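# Pull the desk cabinet's bottom drawer fully open

## Task

Slide the lowest drawer of the metal cabinet standing on the desk out to its full extension. It fails if any tool or other loose item reaches the floor, or if the robot topples or is left leaning. It only counts if the drawer stays fully out on its own once the robot lets go.

## Robot and tools

Robot: a Rainbow Robotics RB-Y1. It has a differential base with two drive wheels and two passive rear casters, a torso, a pan/tilt head, and two 7-joint arms that each end in a parallel gripper. The base is 0.66 m long and 0.58 m wide, and its front edge sits 0.10 m ahead of the drive axle. The bent leg can reach past that front edge. Now and then a loose object may get a brief push from outside.

Frames. The base frame has its origin on the floor between the drive wheels, with x forward, y left and z up. The state reports chest, left_hand and right_hand in this frame. chest is a spine point 0.08 m below the shoulders, and its x axis is the way the chest faces. Each hand point lies midway between that gripper's pads. The fingers point along the hand's -z axis and close along its x axis. Printed hand positions are approximate and get worse at long reach. base_odometry is the base frame at scene start, computed from wheel turns, so any wheel slip shows up as travel. Heading is positive to the left, from -3.142 to 3.142.

execute_actions(actions, cameras). actions is a list with zero or one action. An empty list only returns state and images. cameras lists any of head_camera, left_wrist_camera, right_wrist_camera, or all. Leaving it out, or passing null, gives all cameras; [] gives none. An action may contain:
- base: exactly one key. translate_m is a relative drive straight ahead, in metres, from -3 to 3, with forward positive. rotate_rad is a relative turn in place, in radians, from -3.2 to 3.2, with left (counter-clockwise from above) positive. Both count from the base's position in the most recent state report. The base cannot move sideways. A move that would need more than 8.667 s is refused.
- joints: a flat dictionary of absolute targets keyed by joint name, with both arms in the same dictionary. Units are radians, except the grippers, which are in metres.
- speeds: optional caps for this action only. translate_m takes 0.05 to 0.4 m/s; rotate_rad takes 0.1 to 1.509 rad/s.
- min_time_s: from 0.1 to 8. It sets the shortest duration for each arm and head motion.
The parts of one action start together and may finish at different times. No action runs longer than 15 s. If any key is unknown or any value is out of range, the whole call is rejected and nothing moves. A joint you leave out may keep driving toward its earlier target without showing it in the status.

Joint ranges and signs:
- torso_squat_rad 0 to 1.2: larger lowers the chest while keeping it level.
- torso_shift_rad -0.3 to 0.6: positive moves the hips forward.
- torso_pitch_rad -0.2 to 1.4: positive leans the chest forward.
- torso_yaw_rad -1.5 to 1.5: positive turns to the left.
- Shoulder pitch, both arms, -2.356 to 2.356: 0 hangs down, and negative raises the arm forward and up.
- left_shoulder_roll_rad 0 to 3.141 and right_shoulder_roll_rad -3.141 to 0: each lifts its arm outward, away from the body.
- Shoulder yaw -2.094 to 2.094: positive turns a bent forearm to the left on both arms.
- Elbow -2.617 to 0.01: 0 is straight, and negative folds the arm.
- Forearm roll -3.141 to 3.141 and hand roll -2.705 to 2.705: positive is counter-clockwise seen from above on a hanging arm.
- Wrist pitch -1.57 to 1.919: negative tips the hand forward.
- Grippers 0 to 0.1 m: this is the gap between the pads.
- head_pan_rad -0.523 to 0.523 (positive left) and head_tilt_rad -0.35 to 1.57 (positive looks down).
A joint counts as done within 0.02 rad, and a gripper within 0.004 m. The torso must also satisfy these coupled limits: squat+shift <= 1.52; squat-shift+pitch <= 1.57; shift+0.5pitch-0.4squat <= 0.7; shift+0.3pitch-0.5squat <= 0.39. A command that breaks one moves only partway and reports off_target. To grip something, command an opening at least 0.005 m narrower than the object; off_target is then expected.

Other tools. wait(seconds 0 to 10) lets time pass without new commands and returns the same state and images. zoom_image(camera, region [x0,y0,x1,y1] in pixels, origin at top-left, at most 504x504) enlarges part of that camera's latest image. read_manual(section "licences") returns only licence text. finished_scene(scene) closes the scene for good and reports success, so call it only once the drawer stays open without support.

Results. joint_positions and the hand and chest poses describe the current state. The pictures line gives the order of the returned images. base_status and joint_status report how each motion ended:
- done.
- off_target: the motion stopped short and may still be pushing.
- limit_stop_at_<name>.
- contact_stop: hit something firm; only arms and torso have this.
- time_out.
- stopped_with_arm: the torso halted because an arm hit something.
- limit_stop_at_own_body: the self-collision guard stopped it before contact.
- not_followed.
Contact_stop, time_out or stopped_with_arm on one joint halts its whole group (the torso, the left arm, or the right arm), and that group then holds where it stopped. "joint command not followed" plus a cause line means an arm's targets were blocked for self or arm-to-arm collision; fix the targets as the cause suggests. on_its_own covers uncommanded parts, and its "held at" value is the target, not the actual position. MOTOR HOT warns of heating from 65 °C; an OVER-TEMPERATURE FAULT brakes the robot, and affected keys report limit_stop_at_motor_heat. A torque fault at the joint load limits freezes everything for 10 s. After either kind of fault, send your targets again.

Cautions. The base does not stop when it hits furniture: its wheels can spin, it may keep pushing, and odometry can be wrong. If the torso drives the leg into furniture, the robot can slide backward while the status still says done. After a stop, pull the arm back in its own action first, then the torso. If both hands hold one object and the torso contact-stops as soon as it starts with nothing in the way, command all arm joints to their current readings and then send the torso command again. Each arm is rated for 3 kg. Weight held far ahead of the drive wheels can tip the robot, and nothing halts that. Never let the arms strike or press on each other, grippers included. Pull the drawer smoothly so items on the desk or in the drawer are not knocked to the floor, and avoid slamming it, yanking it, or pushing hard on anything.

Each tool is called after "Call:" as name([rows], argument=value, ...), one row to a line, values as JSON.

## Session

Call:
execute_actions(actions=[])

Scene clock: 0.00 s.
base_odometry: x=+0.000 y=+0.000 heading=+0.000 (m, m, rad; odometry frame)
base_status: not commanded
joint_positions: torso_squat_rad=+0.350 torso_shift_rad=+0.000 torso_pitch_rad=+0.000 torso_yaw_rad=+0.000 left_shoulder_pitch_rad=+0.013 left_shoulder_roll_rad=+0.007 left_shoulder_yaw_rad=+0.037 left_elbow_rad=-0.161 left_forearm_roll_rad=+0.035 left_wrist_pitch_rad=-0.019 left_hand_roll_rad=+0.034 left_gripper_m=+0.099 right_shoulder_pitch_rad=+0.010 right_shoulder_roll_rad=-0.024 right_shoulder_yaw_rad=-0.039 right_elbow_rad=-0.288 right_forearm_roll_rad=+0.037 right_wrist_pitch_rad=-0.035 right_hand_roll_rad=-0.012 right_gripper_m=+0.099 head_pan_rad=+0.001 head_tilt_rad=+0.400
joint_status: not commanded
chest: x=-0.2283 y=-0.0004 z=+1.2474 quat_wxyz=(+1.000, +0.000, +0.000, +0.000) (m; base frame)
left_hand: x=-0.1553 y=+0.2289 z=+0.5660 quat_wxyz=(+0.995, +0.003, -0.084, +0.054) (m; base frame)
right_hand: x=-0.0886 y=-0.2441 z=+0.5774 quat_wxyz=(+0.988, -0.017, -0.156, -0.006) (m; base frame)
pictures: head_camera, left_wrist_camera, right_wrist_camera
Images, in order (width x height): head_camera 896x504, left_wrist_camera 644x364, right_wrist_camera 644x364.

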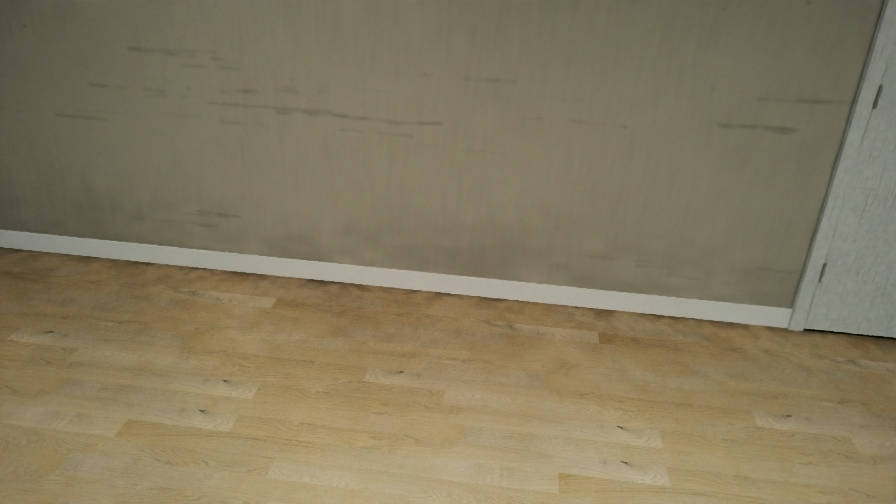

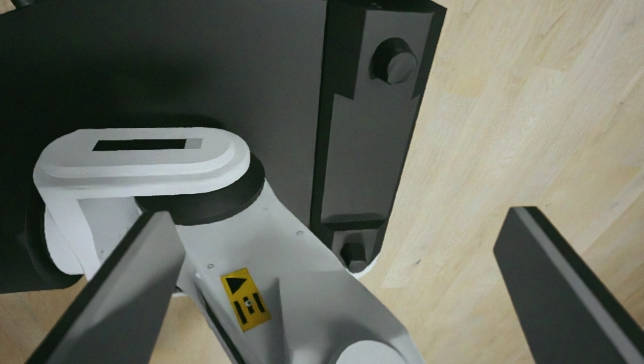

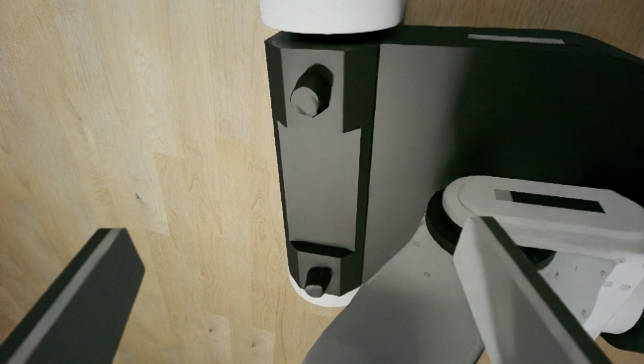

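Call:
execute_actions([
  {"joints":{"torso_yaw_rad":1.0,"head_pan_rad":0.52}},
], cameras=["head_camera"])

Scene clock: 2.57 s.
base_odometry: x=+0.000 y=+0.000 heading=+0.000 (m, m, rad; odometry frame)
base_status: not commanded
joint_positions: torso_squat_rad=+0.350 torso_shift_rad=+0.000 torso_pitch_rad=+0.000 torso_yaw_rad=+1.000 left_shoulder_pitch_rad=+0.013 left_shoulder_roll_rad=+0.007 left_shoulder_yaw_rad=+0.037 left_elbow_rad=-0.160 left_forearm_roll_rad=+0.035 left_wrist_pitch_rad=-0.019 left_hand_roll_rad=+0.034 left_gripper_m=+0.099 right_shoulder_pitch_rad=+0.010 right_shoulder_roll_rad=-0.024 right_shoulder_yaw_rad=-0.039 right_elbow_rad=-0.288 right_forearm_roll_rad=+0.037 right_wrist_pitch_rad=-0.035 right_hand_roll_rad=-0.012 right_gripper_m=+0.099 head_pan_rad=+0.520 head_tilt_rad=+0.400
joint_status: all done
chest: x=-0.2283 y=-0.0004 z=+1.2474 quat_wxyz=(+0.878, +0.000, +0.000, +0.479) (m; base frame)
left_hand: x=-0.3817 y=+0.1847 z=+0.5660 quat_wxyz=(+0.847, +0.043, -0.072, +0.525) (m; base frame)
right_hand: x=+0.0524 y=-0.0145 z=+0.5775 quat_wxyz=(+0.870, +0.060, -0.145, +0.468) (m; base frame)
pictures: head_camera
Images, in order (width x height): head_camera 896x504.

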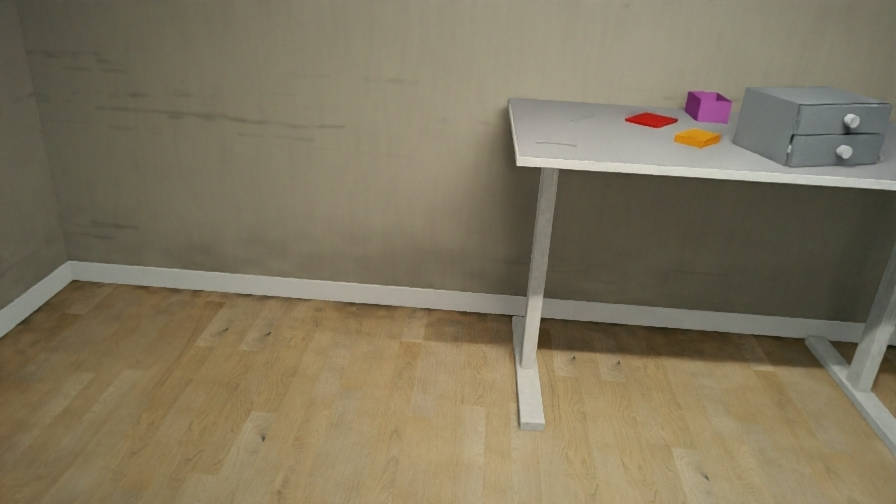

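Call:
execute_actions([
  {"joints":{"torso_yaw_rad":1.0,"head_pan_rad":0.0}},
], cameras=["head_camera"])

Scene clock: 5.63 s.
base_odometry: x=+0.000 y=+0.000 heading=+0.000 (m, m, rad; odometry frame)
base_status: not commanded
joint_positions: torso_squat_rad=+0.350 torso_shift_rad=+0.000 torso_pitch_rad=+0.000 torso_yaw_rad=+1.000 left_shoulder_pitch_rad=+0.013 left_shoulder_roll_rad=+0.007 left_shoulder_yaw_rad=+0.037 left_elbow_rad=-0.160 left_forearm_roll_rad=+0.035 left_wrist_pitch_rad=-0.019 left_hand_roll_rad=+0.034 left_gripper_m=+0.099 right_shoulder_pitch_rad=+0.010 right_shoulder_roll_rad=-0.024 right_shoulder_yaw_rad=-0.039 right_elbow_rad=-0.288 right_forearm_roll_rad=+0.037 right_wrist_pitch_rad=-0.035 right_hand_roll_rad=-0.012 right_gripper_m=+0.099 head_pan_rad=+0.000 head_tilt_rad=+0.400
joint_status: all done
chest: x=-0.2283 y=-0.0004 z=+1.2474 quat_wxyz=(+0.878, +0.000, +0.000, +0.479) (m; base frame)
left_hand: x=-0.3817 y=+0.1847 z=+0.5660 quat_wxyz=(+0.847, +0.043, -0.072, +0.525) (m; base frame)
right_hand: x=+0.0524 y=-0.0145 z=+0.5775 quat_wxyz=(+0.870, +0.060, -0.145, +0.468) (m; base frame)
pictures: head_camera
Images, in order (width x height): head_camera 896x504.

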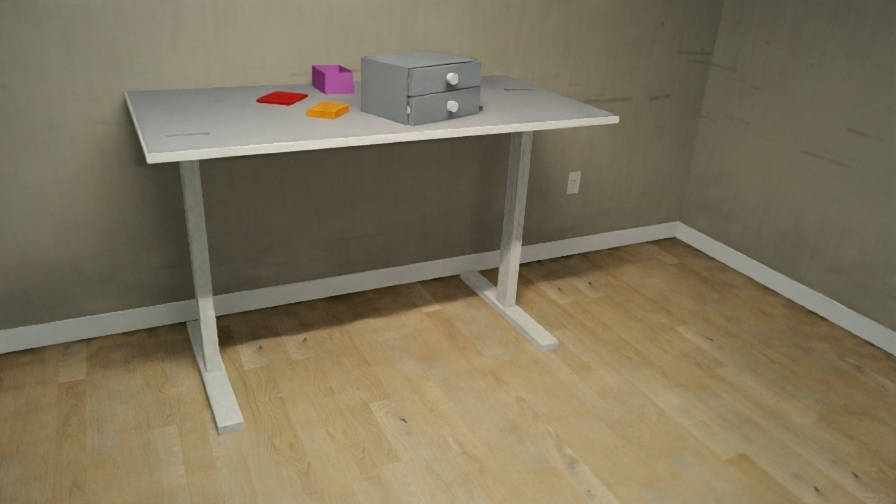

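Call:
execute_actions([
  {"base":{"rotate_rad":0.68},"joints":{"torso_yaw_rad":0}},
], cameras=[])

Call:
execute_actions([
  {"base":{"translate_m":1.41},"joints":{"right_shoulder_pitch_rad":0.0,"right_elbow_rad":-1.57,"right_wrist_pitch_rad":0,"right_shoulder_roll_rad":-0.03,"head_tilt_rad":0.5}},
], cameras=[])

Call:
execute_actions([
  {"base":{"rotate_rad":1.0}},
])

Scene clock: 8.60 s.
base_odometry: x=+0.000 y=+0.000 heading=+0.679 (m, m, rad; odometry frame)
base_status: done
joint_positions: torso_squat_rad=+0.350 torso_shift_rad=+0.000 torso_pitch_rad=+0.000 torso_yaw_rad=+0.000 left_shoulder_pitch_rad=+0.013 left_shoulder_roll_rad=+0.007 left_shoulder_yaw_rad=+0.037 left_elbow_rad=-0.160 left_forearm_roll_rad=+0.035 left_wrist_pitch_rad=-0.019 left_hand_roll_rad=+0.034 left_gripper_m=+0.099 right_shoulder_pitch_rad=+0.010 right_shoulder_roll_rad=-0.024 right_shoulder_yaw_rad=-0.039 right_elbow_rad=-0.288 right_forearm_roll_rad=+0.037 right_wrist_pitch_rad=-0.035 right_hand_roll_rad=-0.012 right_gripper_m=+0.099 head_pan_rad=+0.000 head_tilt_rad=+0.400
joint_status: all done
chest: x=-0.2283 y=-0.0005 z=+1.2474 quat_wxyz=(+1.000, +0.000, +0.000, +0.000) (m; base frame)
left_hand: x=-0.1553 y=+0.2289 z=+0.5660 quat_wxyz=(+0.995, +0.003, -0.084, +0.054) (m; base frame)
right_hand: x=-0.0886 y=-0.2441 z=+0.5774 quat_wxyz=(+0.988, -0.016, -0.156, -0.006) (m; base frame)
pictures: none
No camera images: the call's "cameras" was empty. Leave "cameras" out to get every camera's image.

Scene clock: 13.57 s.
base_odometry: x=+1.096 y=+0.886 heading=+0.680 (m, m, rad; odometry frame)
base_status: done
joint_positions: torso_squat_rad=+0.350 torso_shift_rad=+0.000 torso_pitch_rad=+0.000 torso_yaw_rad=+0.000 left_shoulder_pitch_rad=+0.013 left_shoulder_roll_rad=+0.007 left_shoulder_yaw_rad=+0.037 left_elbow_rad=-0.161 left_forearm_roll_rad=+0.035 left_wrist_pitch_rad=-0.019 left_hand_roll_rad=+0.034 left_gripper_m=+0.099 right_shoulder_pitch_rad=+0.000 right_shoulder_roll_rad=-0.030 right_shoulder_yaw_rad=-0.039 right_elbow_rad=-1.570 right_forearm_roll_rad=+0.037 right_wrist_pitch_rad=+0.000 right_hand_roll_rad=-0.012 right_gripper_m=+0.099 head_pan_rad=+0.000 head_tilt_rad=+0.500
joint_status: all done
chest: x=-0.2282 y=-0.0005 z=+1.2474 quat_wxyz=(+1.000, +0.000, +0.000, +0.000) (m; base frame)
left_hand: x=-0.1552 y=+0.2289 z=+0.5661 quat_wxyz=(+0.995, +0.003, -0.084, +0.054) (m; base frame)
right_hand: x=+0.2890 y=-0.2497 z=+1.0210 quat_wxyz=(+0.707, -0.033, -0.707, +0.006) (m; base frame)
pictures: none
No camera images: the call's "cameras" was empty. Leave "cameras" out to get every camera's image.

Scene clock: 16.87 s.
base_odometry: x=+1.096 y=+0.886 heading=+1.680 (m, m, rad; odometry frame)
base_status: done
joint_positions: torso_squat_rad=+0.350 torso_shift_rad=+0.000 torso_pitch_rad=+0.000 torso_yaw_rad=+0.000 left_shoulder_pitch_rad=+0.013 left_shoulder_roll_rad=+0.007 left_shoulder_yaw_rad=+0.037 left_elbow_rad=-0.161 left_forearm_roll_rad=+0.035 left_wrist_pitch_rad=-0.019 left_hand_roll_rad=+0.034 left_gripper_m=+0.099 right_shoulder_pitch_rad=+0.000 right_shoulder_roll_rad=-0.030 right_shoulder_yaw_rad=-0.039 right_elbow_rad=-1.570 right_forearm_roll_rad=+0.037 right_wrist_pitch_rad=+0.000 right_hand_roll_rad=-0.012 right_gripper_m=+0.099 head_pan_rad=+0.000 head_tilt_rad=+0.500
joint_status: not commanded
chest: x=-0.2282 y=-0.0005 z=+1.2474 quat_wxyz=(+1.000, +0.000, +0.000, +0.000) (m; base frame)
left_hand: x=-0.1552 y=+0.2289 z=+0.5661 quat_wxyz=(+0.995, +0.003, -0.084, +0.054) (m; base frame)
right_hand: x=+0.2890 y=-0.2498 z=+1.0210 quat_wxyz=(+0.707, -0.033, -0.707, +0.006) (m; base frame)
pictures: head_camera, left_wrist_camera, right_wrist_camera
Images, in order (width x height): head_camera 896x504, left_wrist_camera 644x364, right_wrist_camera 644x364.

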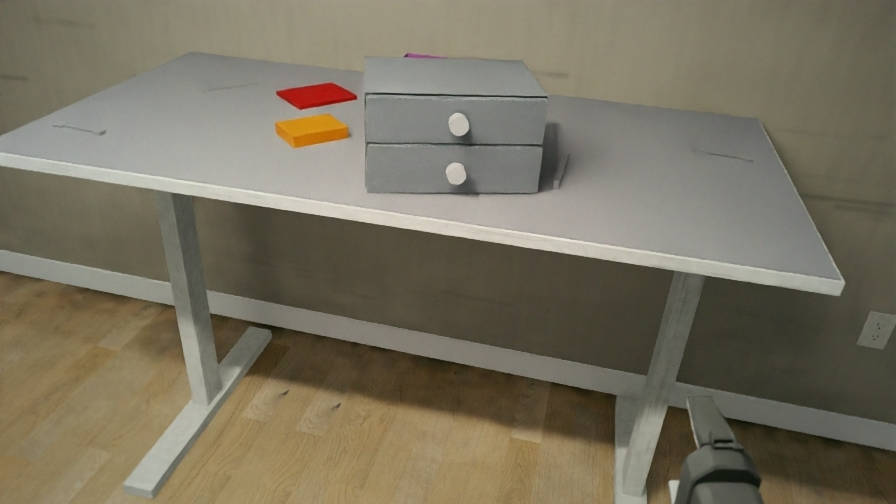

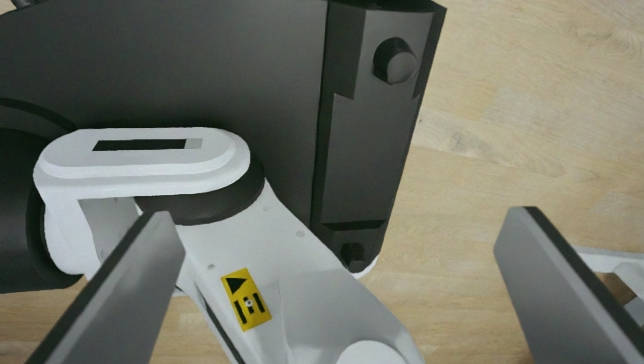

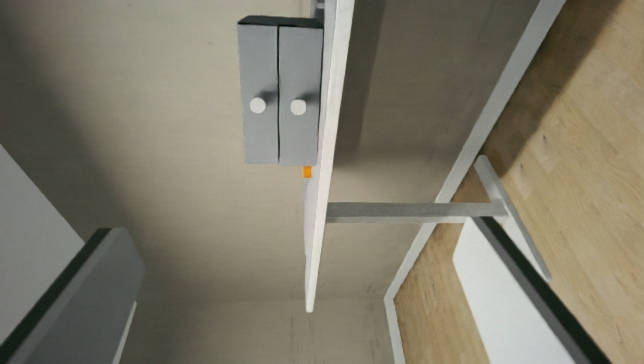

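Call:
execute_actions([
  {"base":{"translate_m":0.45},"joints":{"torso_yaw_rad":0.4,"torso_squat_rad":0.1,"head_pan_rad":-0.4,"head_tilt_rad":0.7,"right_shoulder_roll_rad":-0.01,"right_shoulder_yaw_rad":0.32,"right_forearm_roll_rad":1.57,"right_wrist_pitch_rad":0.72,"right_hand_roll_rad":0}},
], cameras=["head_camera","right_wrist_camera"])

Scene clock: 19.83 s.
base_odometry: x=+1.047 y=+1.334 heading=+1.680 (m, m, rad; odometry frame)
base_status: done
joint_positions: torso_squat_rad=+0.100 torso_shift_rad=+0.000 torso_pitch_rad=+0.000 torso_yaw_rad=+0.400 left_shoulder_pitch_rad=+0.013 left_shoulder_roll_rad=+0.007 left_shoulder_yaw_rad=+0.037 left_elbow_rad=-0.160 left_forearm_roll_rad=+0.035 left_wrist_pitch_rad=-0.019 left_hand_roll_rad=+0.034 left_gripper_m=+0.099 right_shoulder_pitch_rad=+0.000 right_shoulder_roll_rad=-0.010 right_shoulder_yaw_rad=+0.320 right_elbow_rad=-1.570 right_forearm_roll_rad=+1.570 right_wrist_pitch_rad=+0.720 right_hand_roll_rad=+0.000 right_gripper_m=+0.099 head_pan_rad=-0.400 head_tilt_rad=+0.700
joint_status: all done
chest: x=-0.2282 y=-0.0005 z=+1.2864 quat_wxyz=(+0.980, +0.000, +0.000, +0.199) (m; base frame)
left_hand: x=-0.2503 y=+0.2392 z=+0.6051 quat_wxyz=(+0.964, +0.020, -0.081, +0.251) (m; base frame)
right_hand: x=+0.3051 y=-0.0168 z=+1.0592 quat_wxyz=(+0.497, -0.503, -0.498, +0.501) (m; base frame)
pictures: head_camera, right_wrist_camera
Images, in order (width x height): head_camera 896x504, right_wrist_camera 644x364.

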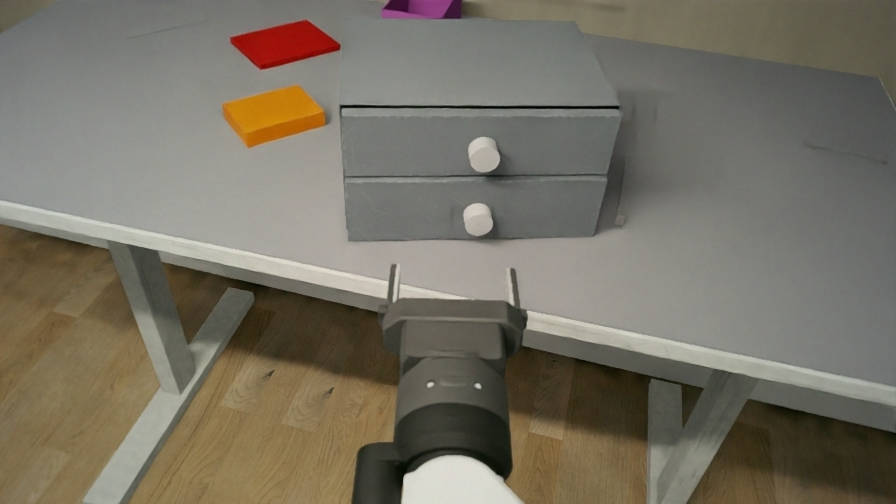

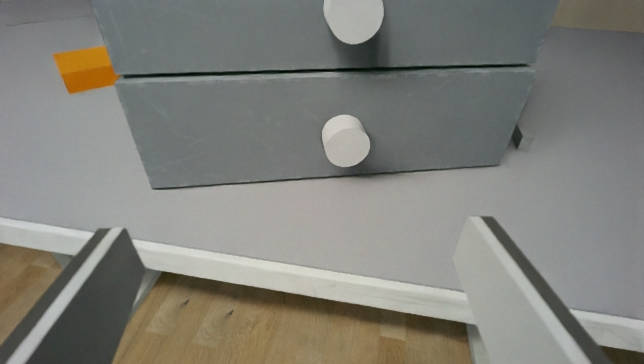

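Call:
execute_actions([
  {"base":{"translate_m":0.05},"joints":{"torso_squat_rad":0.45,"right_shoulder_yaw_rad":0.2,"right_wrist_pitch_rad":0.6}},
], cameras=["head_camera","right_wrist_camera"])

Scene clock: 21.97 s.
base_odometry: x=+1.042 y=+1.383 heading=+1.681 (m, m, rad; odometry frame)
base_status: done
joint_positions: torso_squat_rad=+0.450 torso_shift_rad=+0.000 torso_pitch_rad=+0.000 torso_yaw_rad=+0.400 left_shoulder_pitch_rad=+0.013 left_shoulder_roll_rad=+0.007 left_shoulder_yaw_rad=+0.037 left_elbow_rad=-0.161 left_forearm_roll_rad=+0.035 left_wrist_pitch_rad=-0.019 left_hand_roll_rad=+0.034 left_gripper_m=+0.099 right_shoulder_pitch_rad=+0.000 right_shoulder_roll_rad=-0.010 right_shoulder_yaw_rad=+0.200 right_elbow_rad=-1.570 right_forearm_roll_rad=+1.570 right_wrist_pitch_rad=+0.600 right_hand_roll_rad=+0.000 right_gripper_m=+0.099 head_pan_rad=-0.400 head_tilt_rad=+0.700
joint_status: all done
chest: x=-0.2284 y=-0.0004 z=+1.2202 quat_wxyz=(+0.980, +0.000, +0.000, +0.199) (m; base frame)
left_hand: x=-0.2502 y=+0.2392 z=+0.5389 quat_wxyz=(+0.964, +0.020, -0.082, +0.251) (m; base frame)
right_hand: x=+0.3260 y=-0.0437 z=+0.9935 quat_wxyz=(+0.497, -0.503, -0.499, +0.501) (m; base frame)
pictures: head_camera, right_wrist_camera
Images, in order (width x height): head_camera 896x504, right_wrist_camera 644x364.

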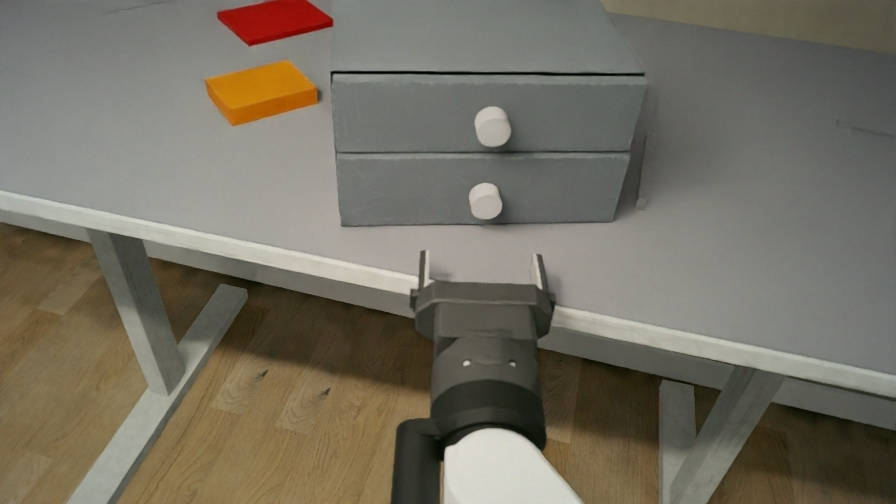

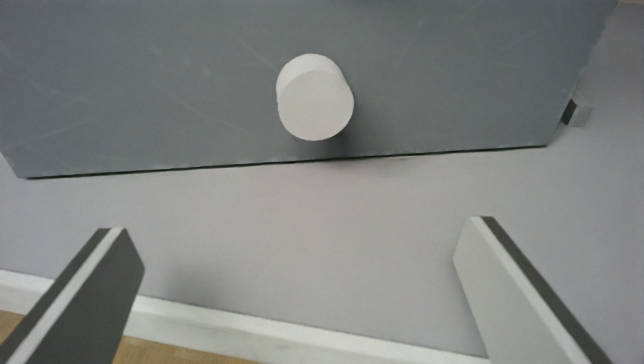

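Call:
execute_actions([
  {"base":{"translate_m":0.09},"speeds":{"translate_m":0.08}},
], cameras=["head_camera","right_wrist_camera"])

Scene clock: 23.73 s.
base_odometry: x=+1.032 y=+1.473 heading=+1.682 (m, m, rad; odometry frame)
base_status: done
joint_positions: torso_squat_rad=+0.450 torso_shift_rad=+0.000 torso_pitch_rad=+0.000 torso_yaw_rad=+0.400 left_shoulder_pitch_rad=+0.013 left_shoulder_roll_rad=+0.007 left_shoulder_yaw_rad=+0.037 left_elbow_rad=-0.161 left_forearm_roll_rad=+0.035 left_wrist_pitch_rad=-0.019 left_hand_roll_rad=+0.034 left_gripper_m=+0.099 right_shoulder_pitch_rad=+0.000 right_shoulder_roll_rad=-0.010 right_shoulder_yaw_rad=+0.200 right_elbow_rad=-1.570 right_forearm_roll_rad=+1.570 right_wrist_pitch_rad=+0.600 right_hand_roll_rad=+0.000 right_gripper_m=+0.099 head_pan_rad=-0.400 head_tilt_rad=+0.700
joint_status: not commanded
chest: x=-0.2283 y=-0.0004 z=+1.2202 quat_wxyz=(+0.980, +0.000, +0.000, +0.199) (m; base frame)
left_hand: x=-0.2503 y=+0.2392 z=+0.5389 quat_wxyz=(+0.964, +0.020, -0.081, +0.251) (m; base frame)
right_hand: x=+0.3260 y=-0.0436 z=+0.9932 quat_wxyz=(+0.497, -0.503, -0.499, +0.502) (m; base frame)
pictures: head_camera, right_wrist_camera
Images, in order (width x height): head_camera 896x504, right_wrist_camera 644x364.

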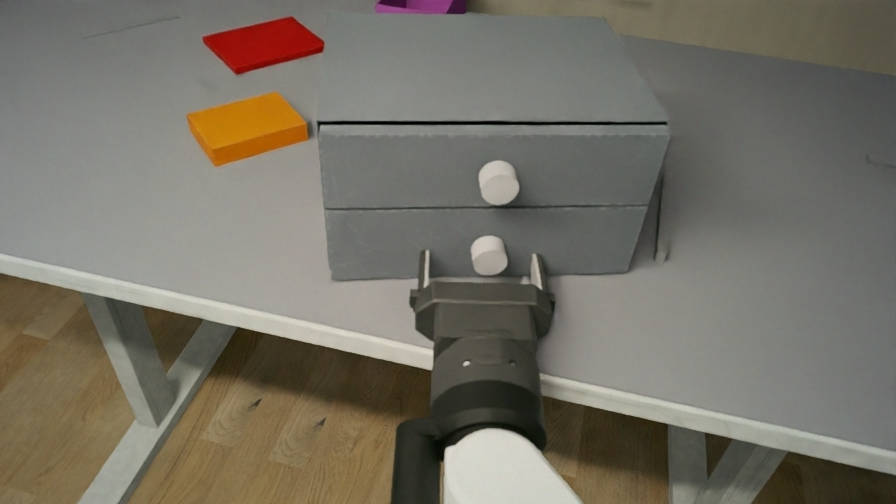

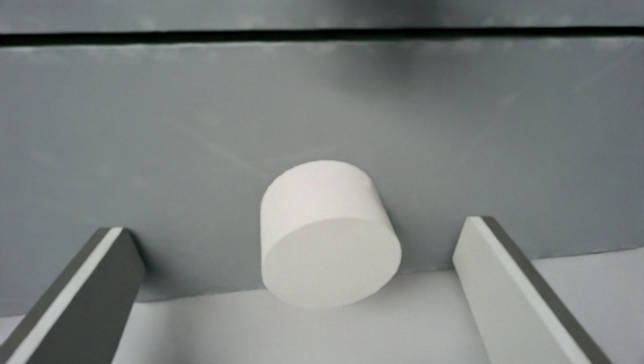

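Call:
execute_actions([
  {"base":{"translate_m":0.008},"joints":{"torso_squat_rad":0.465,"right_shoulder_yaw_rad":0.17,"right_wrist_pitch_rad":0.57,"right_gripper_m":0.06}},
], cameras=["right_wrist_camera"])

Call:
execute_actions([
  {"joints":{"right_gripper_m":0.015}},
], cameras=["head_camera","right_wrist_camera"])

Scene clock: 24.97 s.
base_odometry: x=+1.031 y=+1.480 heading=+1.682 (m, m, rad; odometry frame)
base_status: done
joint_positions: torso_squat_rad=+0.455 torso_shift_rad=-0.003 torso_pitch_rad=-0.005 torso_yaw_rad=+0.400 left_shoulder_pitch_rad=+0.013 left_shoulder_roll_rad=+0.007 left_shoulder_yaw_rad=+0.037 left_elbow_rad=-0.161 left_forearm_roll_rad=+0.035 left_wrist_pitch_rad=-0.019 left_hand_roll_rad=+0.034 left_gripper_m=+0.099 right_shoulder_pitch_rad=+0.008 right_shoulder_roll_rad=-0.001 right_shoulder_yaw_rad=+0.190 right_elbow_rad=-1.570 right_forearm_roll_rad=+1.570 right_wrist_pitch_rad=+0.565 right_hand_roll_rad=+0.000 right_gripper_m=+0.061 head_pan_rad=-0.400 head_tilt_rad=+0.700
joint_status: torso_squat_rad contact_stop (moved +0.005 of +0.015); right_shoulder_yaw_rad contact_stop (moved -0.010 of -0.030); the others done
chest: x=-0.2315 y=-0.0003 z=+1.2188 quat_wxyz=(+0.980, +0.000, -0.002, +0.199) (m; base frame)
left_hand: x=-0.2506 y=+0.2392 z=+0.5373 quat_wxyz=(+0.964, +0.019, -0.084, +0.251) (m; base frame)
right_hand: x=+0.3226 y=-0.0396 z=+0.9903 quat_wxyz=(+0.494, -0.494, -0.504, +0.507) (m; base frame)
pictures: right_wrist_camera
Images, in order (width x height): right_wrist_camera 644x364.

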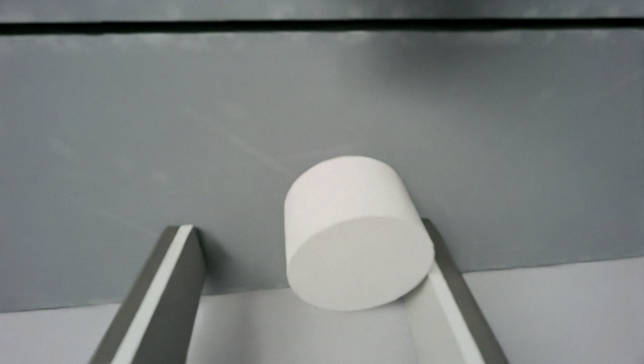

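not run: a stop came earlier in this reply.

Call:
execute_actions([
  {"base":{"translate_m":-0.02},"joints":{"right_gripper_m":0.08}},
], cameras=[])

Call:
execute_actions([
  {"joints":{"torso_squat_rad":0.42,"torso_shift_rad":0,"torso_pitch_rad":0,"right_shoulder_pitch_rad":0,"right_shoulder_roll_rad":-0.01,"right_shoulder_yaw_rad":0.15,"right_wrist_pitch_rad":0.55}},
], cameras=["head_camera","right_wrist_camera"])

Scene clock: 25.90 s.
base_odometry: x=+1.033 y=+1.461 heading=+1.682 (m, m, rad; odometry frame)
base_status: done
joint_positions: torso_squat_rad=+0.454 torso_shift_rad=-0.002 torso_pitch_rad=-0.003 torso_yaw_rad=+0.400 left_shoulder_pitch_rad=+0.014 left_shoulder_roll_rad=+0.008 left_shoulder_yaw_rad=+0.037 left_elbow_rad=-0.161 left_forearm_roll_rad=+0.035 left_wrist_pitch_rad=-0.019 left_hand_roll_rad=+0.034 left_gripper_m=+0.099 right_shoulder_pitch_rad=+0.006 right_shoulder_roll_rad=-0.004 right_shoulder_yaw_rad=+0.185 right_elbow_rad=-1.570 right_forearm_roll_rad=+1.570 right_wrist_pitch_rad=+0.567 right_hand_roll_rad=+0.000 right_gripper_m=+0.080 head_pan_rad=-0.400 head_tilt_rad=+0.700
joint_status: all done
chest: x=-0.2302 y=-0.0004 z=+1.2189 quat_wxyz=(+0.980, +0.000, -0.001, +0.199) (m; base frame)
left_hand: x=-0.2506 y=+0.2392 z=+0.5374 quat_wxyz=(+0.964, +0.019, -0.083, +0.251) (m; base frame)
right_hand: x=+0.3252 y=-0.0430 z=+0.9904 quat_wxyz=(+0.495, -0.497, -0.502, +0.506) (m; base frame)
pictures: none
No camera images: the call's "cameras" was empty. Leave "cameras" out to get every camera's image.

Scene clock: 26.77 s.
base_odometry: x=+1.033 y=+1.461 heading=+1.682 (m, m, rad; odometry frame)
base_status: not commanded
joint_positions: torso_squat_rad=+0.420 torso_shift_rad=+0.000 torso_pitch_rad=+0.000 torso_yaw_rad=+0.400 left_shoulder_pitch_rad=+0.013 left_shoulder_roll_rad=+0.007 left_shoulder_yaw_rad=+0.037 left_elbow_rad=-0.161 left_forearm_roll_rad=+0.035 left_wrist_pitch_rad=-0.019 left_hand_roll_rad=+0.034 left_gripper_m=+0.099 right_shoulder_pitch_rad=+0.000 right_shoulder_roll_rad=-0.010 right_shoulder_yaw_rad=+0.150 right_elbow_rad=-1.570 right_forearm_roll_rad=+1.570 right_wrist_pitch_rad=+0.550 right_hand_roll_rad=+0.000 right_gripper_m=+0.080 head_pan_rad=-0.400 head_tilt_rad=+0.700
joint_status: all done
chest: x=-0.2279 y=-0.0004 z=+1.2291 quat_wxyz=(+0.980, +0.000, +0.000, +0.199) (m; base frame)
left_hand: x=-0.2504 y=+0.2392 z=+0.5477 quat_wxyz=(+0.964, +0.020, -0.081, +0.251) (m; base frame)
right_hand: x=+0.3341 y=-0.0555 z=+1.0020 quat_wxyz=(+0.497, -0.503, -0.499, +0.502) (m; base frame)
pictures: head_camera, right_wrist_camera
Images, in order (width x height): head_camera 896x504, right_wrist_camera 644x364.

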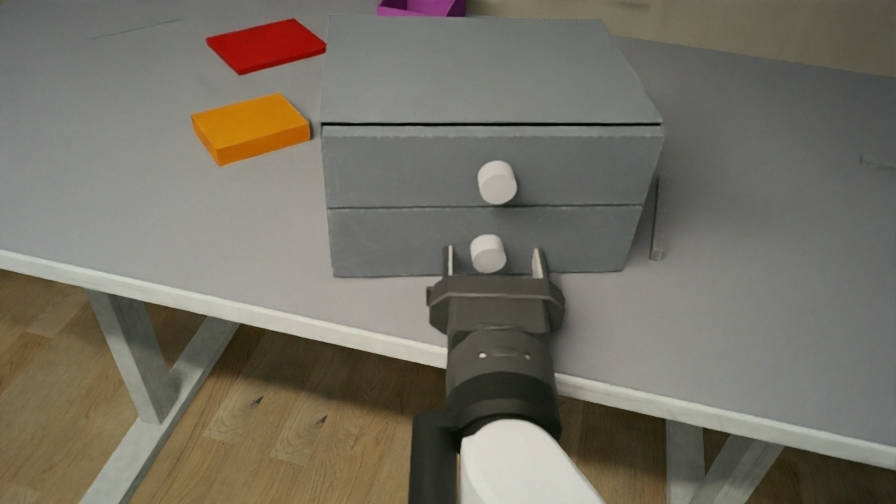

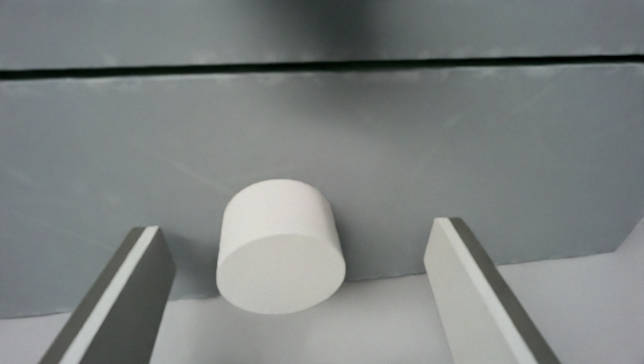

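Slightly too far right.

Call:
execute_actions([
  {"base":{"translate_m":0.008},"joints":{"right_shoulder_yaw_rad":0.175,"right_wrist_pitch_rad":0.575}},
], cameras=[])

Call:
execute_actions([
  {"joints":{"right_gripper_m":0.015}},
], cameras=["right_wrist_camera"])

Call:
execute_actions([
  {"base":{"translate_m":-0.12},"speeds":{"translate_m":0.08}},
], cameras=["head_camera","right_wrist_camera"])

Scene clock: 27.93 s.
base_odometry: x=+1.032 y=+1.469 heading=+1.682 (m, m, rad; odometry frame)
base_status: done
joint_positions: torso_squat_rad=+0.420 torso_shift_rad=+0.000 torso_pitch_rad=+0.000 torso_yaw_rad=+0.400 left_shoulder_pitch_rad=+0.013 left_shoulder_roll_rad=+0.007 left_shoulder_yaw_rad=+0.037 left_elbow_rad=-0.161 left_forearm_roll_rad=+0.035 left_wrist_pitch_rad=-0.019 left_hand_roll_rad=+0.034 left_gripper_m=+0.099 right_shoulder_pitch_rad=+0.000 right_shoulder_roll_rad=-0.010 right_shoulder_yaw_rad=+0.175 right_elbow_rad=-1.570 right_forearm_roll_rad=+1.570 right_wrist_pitch_rad=+0.575 right_hand_roll_rad=+0.000 right_gripper_m=+0.080 head_pan_rad=-0.400 head_tilt_rad=+0.700
joint_status: all done
chest: x=-0.2280 y=-0.0004 z=+1.2291 quat_wxyz=(+0.980, +0.000, +0.000, +0.199) (m; base frame)
left_hand: x=-0.2503 y=+0.2392 z=+0.5477 quat_wxyz=(+0.964, +0.020, -0.081, +0.251) (m; base frame)
right_hand: x=+0.3304 y=-0.0496 z=+1.0021 quat_wxyz=(+0.497, -0.503, -0.499, +0.502) (m; base frame)
pictures: none
No camera images: the call's "cameras" was empty. Leave "cameras" out to get every camera's image.

Scene clock: 29.07 s.
base_odometry: x=+1.032 y=+1.469 heading=+1.682 (m, m, rad; odometry frame)
base_status: not commanded
joint_positions: torso_squat_rad=+0.420 torso_shift_rad=+0.000 torso_pitch_rad=+0.000 torso_yaw_rad=+0.400 left_shoulder_pitch_rad=+0.013 left_shoulder_roll_rad=+0.007 left_shoulder_yaw_rad=+0.037 left_elbow_rad=-0.161 left_forearm_roll_rad=+0.035 left_wrist_pitch_rad=-0.019 left_hand_roll_rad=+0.034 left_gripper_m=+0.099 right_shoulder_pitch_rad=+0.000 right_shoulder_roll_rad=-0.010 right_shoulder_yaw_rad=+0.175 right_elbow_rad=-1.570 right_forearm_roll_rad=+1.570 right_wrist_pitch_rad=+0.575 right_hand_roll_rad=+0.000 right_gripper_m=+0.031 head_pan_rad=-0.400 head_tilt_rad=+0.700
joint_status: right_gripper_m off_target (ended at +0.031, target +0.015)
chest: x=-0.2280 y=-0.0004 z=+1.2291 quat_wxyz=(+0.980, +0.000, +0.000, +0.199) (m; base frame)
left_hand: x=-0.2502 y=+0.2392 z=+0.5477 quat_wxyz=(+0.964, +0.020, -0.081, +0.251) (m; base frame)
right_hand: x=+0.3304 y=-0.0498 z=+1.0020 quat_wxyz=(+0.497, -0.503, -0.498, +0.501) (m; base frame)
pictures: right_wrist_camera
Images, in order (width x height): right_wrist_camera 644x364.

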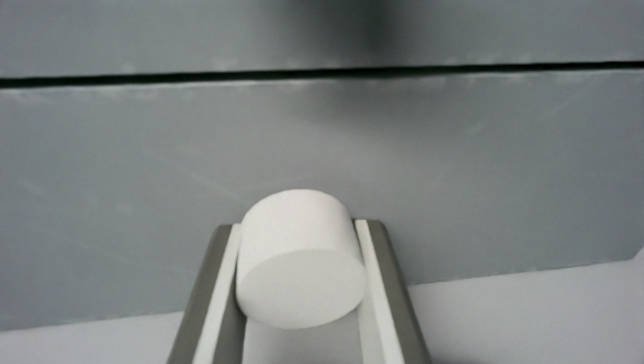

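Scene clock: 31.23 s.
base_odometry: x=+1.045 y=+1.349 heading=+1.680 (m, m, rad; odometry frame)
base_status: done
joint_positions: torso_squat_rad=+0.420 torso_shift_rad=+0.000 torso_pitch_rad=+0.000 torso_yaw_rad=+0.400 left_shoulder_pitch_rad=+0.013 left_shoulder_roll_rad=+0.007 left_shoulder_yaw_rad=+0.037 left_elbow_rad=-0.161 left_forearm_roll_rad=+0.035 left_wrist_pitch_rad=-0.019 left_hand_roll_rad=+0.034 left_gripper_m=+0.099 right_shoulder_pitch_rad=+0.002 right_shoulder_roll_rad=-0.013 right_shoulder_yaw_rad=+0.169 right_elbow_rad=-1.570 right_forearm_roll_rad=+1.570 right_wrist_pitch_rad=+0.578 right_hand_roll_rad=+0.000 right_gripper_m=+0.031 head_pan_rad=-0.400 head_tilt_rad=+0.700
joint_status: not commanded
chest: x=-0.2281 y=-0.0009 z=+1.2291 quat_wxyz=(+0.980, +0.000, +0.000, +0.198) (m; base frame)
left_hand: x=-0.2501 y=+0.2391 z=+0.5478 quat_wxyz=(+0.964, +0.020, -0.081, +0.251) (m; base frame)
right_hand: x=+0.3309 y=-0.0550 z=+1.0014 quat_wxyz=(+0.499, -0.506, -0.495, +0.500) (m; base frame)
pictures: head_camera, right_wrist_camera
Images, in order (width x height): head_camera 896x504, right_wrist_camera 644x364.

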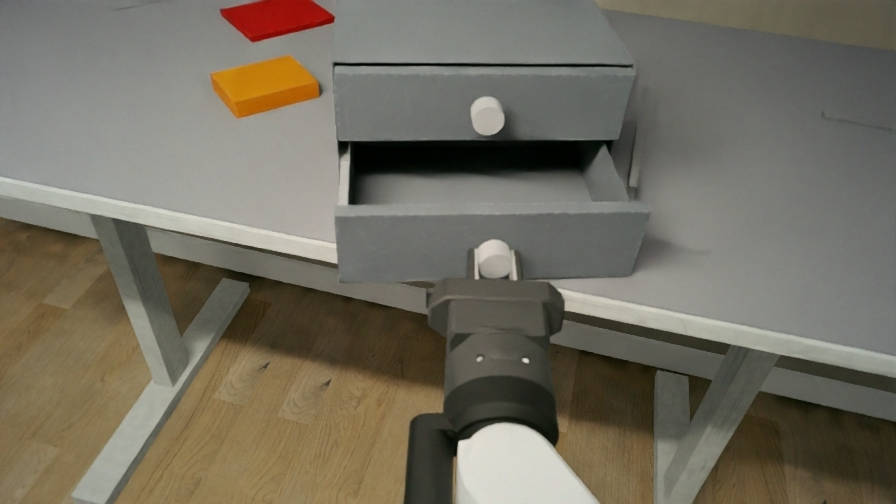

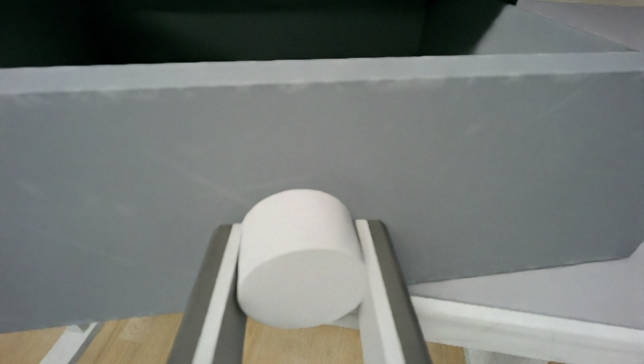

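Call:
execute_actions([
  {"base":{"translate_m":-0.05},"speeds":{"translate_m":0.05},"joints":{"right_shoulder_yaw_rad":0.145,"right_wrist_pitch_rad":0.55},"min_time_s":1},
], cameras=["head_camera"])

Call:
execute_actions([
  {"base":{"translate_m":-0.03},"speeds":{"translate_m":0.05}},
], cameras=["head_camera","right_wrist_camera"])

Scene clock: 32.93 s.
base_odometry: x=+1.051 y=+1.300 heading=+1.680 (m, m, rad; odometry frame)
base_status: done
joint_positions: torso_squat_rad=+0.420 torso_shift_rad=+0.000 torso_pitch_rad=+0.000 torso_yaw_rad=+0.400 left_shoulder_pitch_rad=+0.013 left_shoulder_roll_rad=+0.007 left_shoulder_yaw_rad=+0.037 left_elbow_rad=-0.161 left_forearm_roll_rad=+0.035 left_wrist_pitch_rad=-0.019 left_hand_roll_rad=+0.034 left_gripper_m=+0.099 right_shoulder_pitch_rad=+0.004 right_shoulder_roll_rad=-0.017 right_shoulder_yaw_rad=+0.162 right_elbow_rad=-1.571 right_forearm_roll_rad=+1.571 right_wrist_pitch_rad=+0.580 right_hand_roll_rad=+0.000 right_gripper_m=+0.031 head_pan_rad=-0.400 head_tilt_rad=+0.700
joint_status: right_wrist_pitch_rad contact_stop (moved +0.003 of -0.028); the others done
on_its_own: right_shoulder_yaw_rad is held at +0.166, not at your +0.145, since a contact_stop; right_wrist_pitch_rad is held at +0.579, not at your +0.550, since a contact_stop
chest: x=-0.2281 y=-0.0007 z=+1.2291 quat_wxyz=(+0.980, +0.000, +0.000, +0.199) (m; base frame)
left_hand: x=-0.2502 y=+0.2391 z=+0.5478 quat_wxyz=(+0.964, +0.020, -0.081, +0.251) (m; base frame)
right_hand: x=+0.3321 y=-0.0604 z=+1.0013 quat_wxyz=(+0.500, -0.510, -0.492, +0.498) (m; base frame)
pictures: head_camera
Images, in order (width x height): head_camera 896x504.

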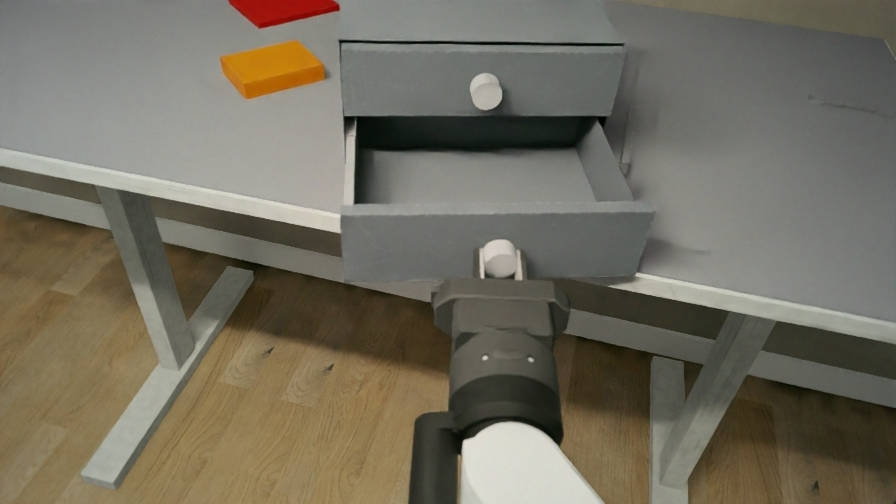

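not run: a stop came earlier in this reply.

Regrip to relieve the strain.

Call:
execute_actions([
  {"joints":{"right_gripper_m":0.07}},
], cameras=[])

Call:
execute_actions([
  {"joints":{"right_shoulder_pitch_rad":0,"right_shoulder_roll_rad":-0.01,"right_shoulder_yaw_rad":0.125,"right_wrist_pitch_rad":0.54}},
], cameras=["right_wrist_camera"])

Scene clock: 34.03 s.
base_odometry: x=+1.051 y=+1.300 heading=+1.680 (m, m, rad; odometry frame)
base_status: not commanded
joint_positions: torso_squat_rad=+0.420 torso_shift_rad=+0.000 torso_pitch_rad=+0.000 torso_yaw_rad=+0.400 left_shoulder_pitch_rad=+0.013 left_shoulder_roll_rad=+0.007 left_shoulder_yaw_rad=+0.037 left_elbow_rad=-0.161 left_forearm_roll_rad=+0.035 left_wrist_pitch_rad=-0.019 left_hand_roll_rad=+0.034 left_gripper_m=+0.099 right_shoulder_pitch_rad=+0.003 right_shoulder_roll_rad=-0.015 right_shoulder_yaw_rad=+0.165 right_elbow_rad=-1.571 right_forearm_roll_rad=+1.570 right_wrist_pitch_rad=+0.579 right_hand_roll_rad=+0.000 right_gripper_m=+0.070 head_pan_rad=-0.400 head_tilt_rad=+0.700
joint_status: all done
on_its_own: right_shoulder_yaw_rad is held at +0.166, not at your +0.145, since a contact_stop; right_wrist_pitch_rad is held at +0.579, not at your +0.550, since a contact_stop
chest: x=-0.2281 y=-0.0005 z=+1.2291 quat_wxyz=(+0.980, +0.000, +0.000, +0.199) (m; base frame)
left_hand: x=-0.2502 y=+0.2392 z=+0.5477 quat_wxyz=(+0.964, +0.020, -0.081, +0.251) (m; base frame)
right_hand: x=+0.3317 y=-0.0575 z=+1.0016 quat_wxyz=(+0.499, -0.508, -0.494, +0.499) (m; base frame)
pictures: none
No camera images: the call's "cameras" was empty. Leave "cameras" out to get every camera's image.

Scene clock: 34.63 s.
base_odometry: x=+1.051 y=+1.300 heading=+1.680 (m, m, rad; odometry frame)
base_status: not commanded
joint_positions: torso_squat_rad=+0.420 torso_shift_rad=+0.000 torso_pitch_rad=+0.000 torso_yaw_rad=+0.400 left_shoulder_pitch_rad=+0.013 left_shoulder_roll_rad=+0.007 left_shoulder_yaw_rad=+0.037 left_elbow_rad=-0.161 left_forearm_roll_rad=+0.035 left_wrist_pitch_rad=-0.019 left_hand_roll_rad=+0.034 left_gripper_m=+0.099 right_shoulder_pitch_rad=+0.000 right_shoulder_roll_rad=-0.010 right_shoulder_yaw_rad=+0.125 right_elbow_rad=-1.571 right_forearm_roll_rad=+1.570 right_wrist_pitch_rad=+0.540 right_hand_roll_rad=+0.000 right_gripper_m=+0.070 head_pan_rad=-0.400 head_tilt_rad=+0.700
joint_status: all done
chest: x=-0.2281 y=-0.0005 z=+1.2291 quat_wxyz=(+0.980, +0.000, +0.000, +0.199) (m; base frame)
left_hand: x=-0.2502 y=+0.2392 z=+0.5477 quat_wxyz=(+0.964, +0.020, -0.081, +0.251) (m; base frame)
right_hand: x=+0.3377 y=-0.0653 z=+1.0028 quat_wxyz=(+0.500, -0.507, -0.495, +0.497) (m; base frame)
pictures: right_wrist_camera
Images, in order (width x height): right_wrist_camera 644x364.

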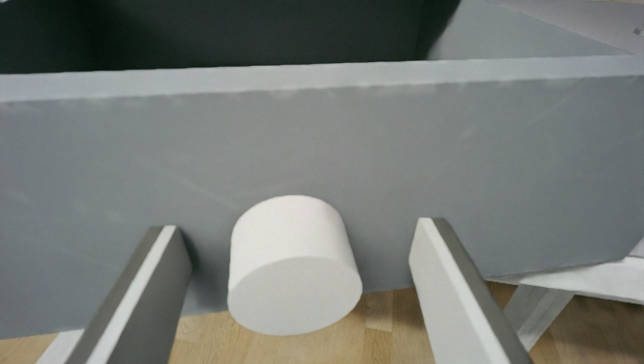

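Call:
execute_actions([
  {"joints":{"right_gripper_m":0.023}},
], cameras=[])

Call:
execute_actions([
  {"base":{"translate_m":-0.04},"speeds":{"translate_m":0.05}},
], cameras=["head_camera","right_wrist_camera"])

Scene clock: 35.67 s.
base_odometry: x=+1.051 y=+1.300 heading=+1.680 (m, m, rad; odometry frame)
base_status: not commanded
joint_positions: torso_squat_rad=+0.420 torso_shift_rad=+0.000 torso_pitch_rad=+0.000 torso_yaw_rad=+0.400 left_shoulder_pitch_rad=+0.013 left_shoulder_roll_rad=+0.007 left_shoulder_yaw_rad=+0.037 left_elbow_rad=-0.161 left_forearm_roll_rad=+0.035 left_wrist_pitch_rad=-0.019 left_hand_roll_rad=+0.034 left_gripper_m=+0.099 right_shoulder_pitch_rad=+0.000 right_shoulder_roll_rad=-0.010 right_shoulder_yaw_rad=+0.126 right_elbow_rad=-1.571 right_forearm_roll_rad=+1.570 right_wrist_pitch_rad=+0.539 right_hand_roll_rad=+0.000 right_gripper_m=+0.031 head_pan_rad=-0.400 head_tilt_rad=+0.700
joint_status: right_gripper_m off_target (ended at +0.031, target +0.023)
chest: x=-0.2281 y=-0.0004 z=+1.2291 quat_wxyz=(+0.980, +0.000, +0.000, +0.199) (m; base frame)
left_hand: x=-0.2503 y=+0.2392 z=+0.5477 quat_wxyz=(+0.964, +0.020, -0.081, +0.251) (m; base frame)
right_hand: x=+0.3377 y=-0.0644 z=+1.0029 quat_wxyz=(+0.500, -0.506, -0.496, +0.498) (m; base frame)
pictures: none
No camera images: the call's "cameras" was empty. Leave "cameras" out to get every camera's image.

Scene clock: 37.27 s.
base_odometry: x=+1.055 y=+1.261 heading=+1.681 (m, m, rad; odometry frame)
base_status: done
joint_positions: torso_squat_rad=+0.420 torso_shift_rad=+0.001 torso_pitch_rad=+0.001 torso_yaw_rad=+0.400 left_shoulder_pitch_rad=+0.013 left_shoulder_roll_rad=+0.007 left_shoulder_yaw_rad=+0.037 left_elbow_rad=-0.161 left_forearm_roll_rad=+0.035 left_wrist_pitch_rad=-0.019 left_hand_roll_rad=+0.034 left_gripper_m=+0.099 right_shoulder_pitch_rad=-0.002 right_shoulder_roll_rad=-0.012 right_shoulder_yaw_rad=+0.123 right_elbow_rad=-1.571 right_forearm_roll_rad=+1.570 right_wrist_pitch_rad=+0.540 right_hand_roll_rad=+0.000 right_gripper_m=+0.031 head_pan_rad=-0.400 head_tilt_rad=+0.700
joint_status: not commanded
chest: x=-0.2271 y=-0.0004 z=+1.2291 quat_wxyz=(+0.980, +0.000, +0.001, +0.199) (m; base frame)
left_hand: x=-0.2502 y=+0.2392 z=+0.5478 quat_wxyz=(+0.964, +0.020, -0.081, +0.251) (m; base frame)
right_hand: x=+0.3394 y=-0.0661 z=+1.0033 quat_wxyz=(+0.500, -0.508, -0.495, +0.497) (m; base frame)
pictures: head_camera, right_wrist_camera
Images, in order (width x height): head_camera 896x504, right_wrist_camera 644x364.

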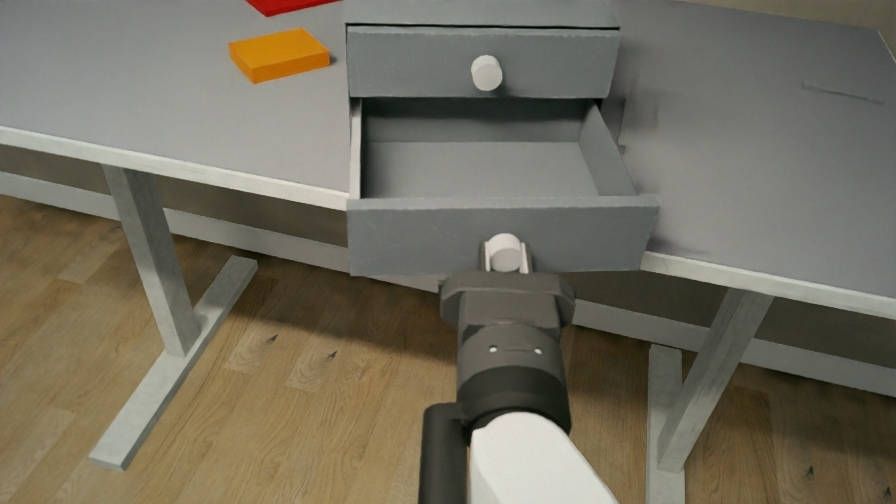

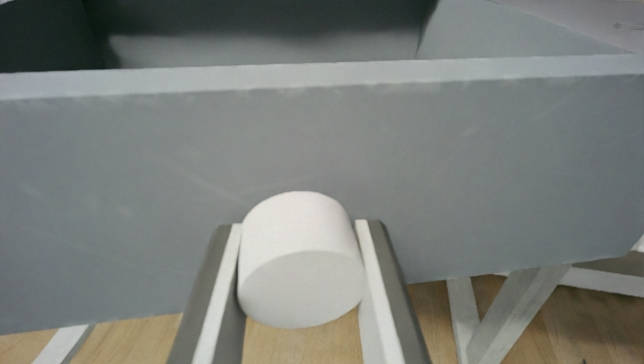

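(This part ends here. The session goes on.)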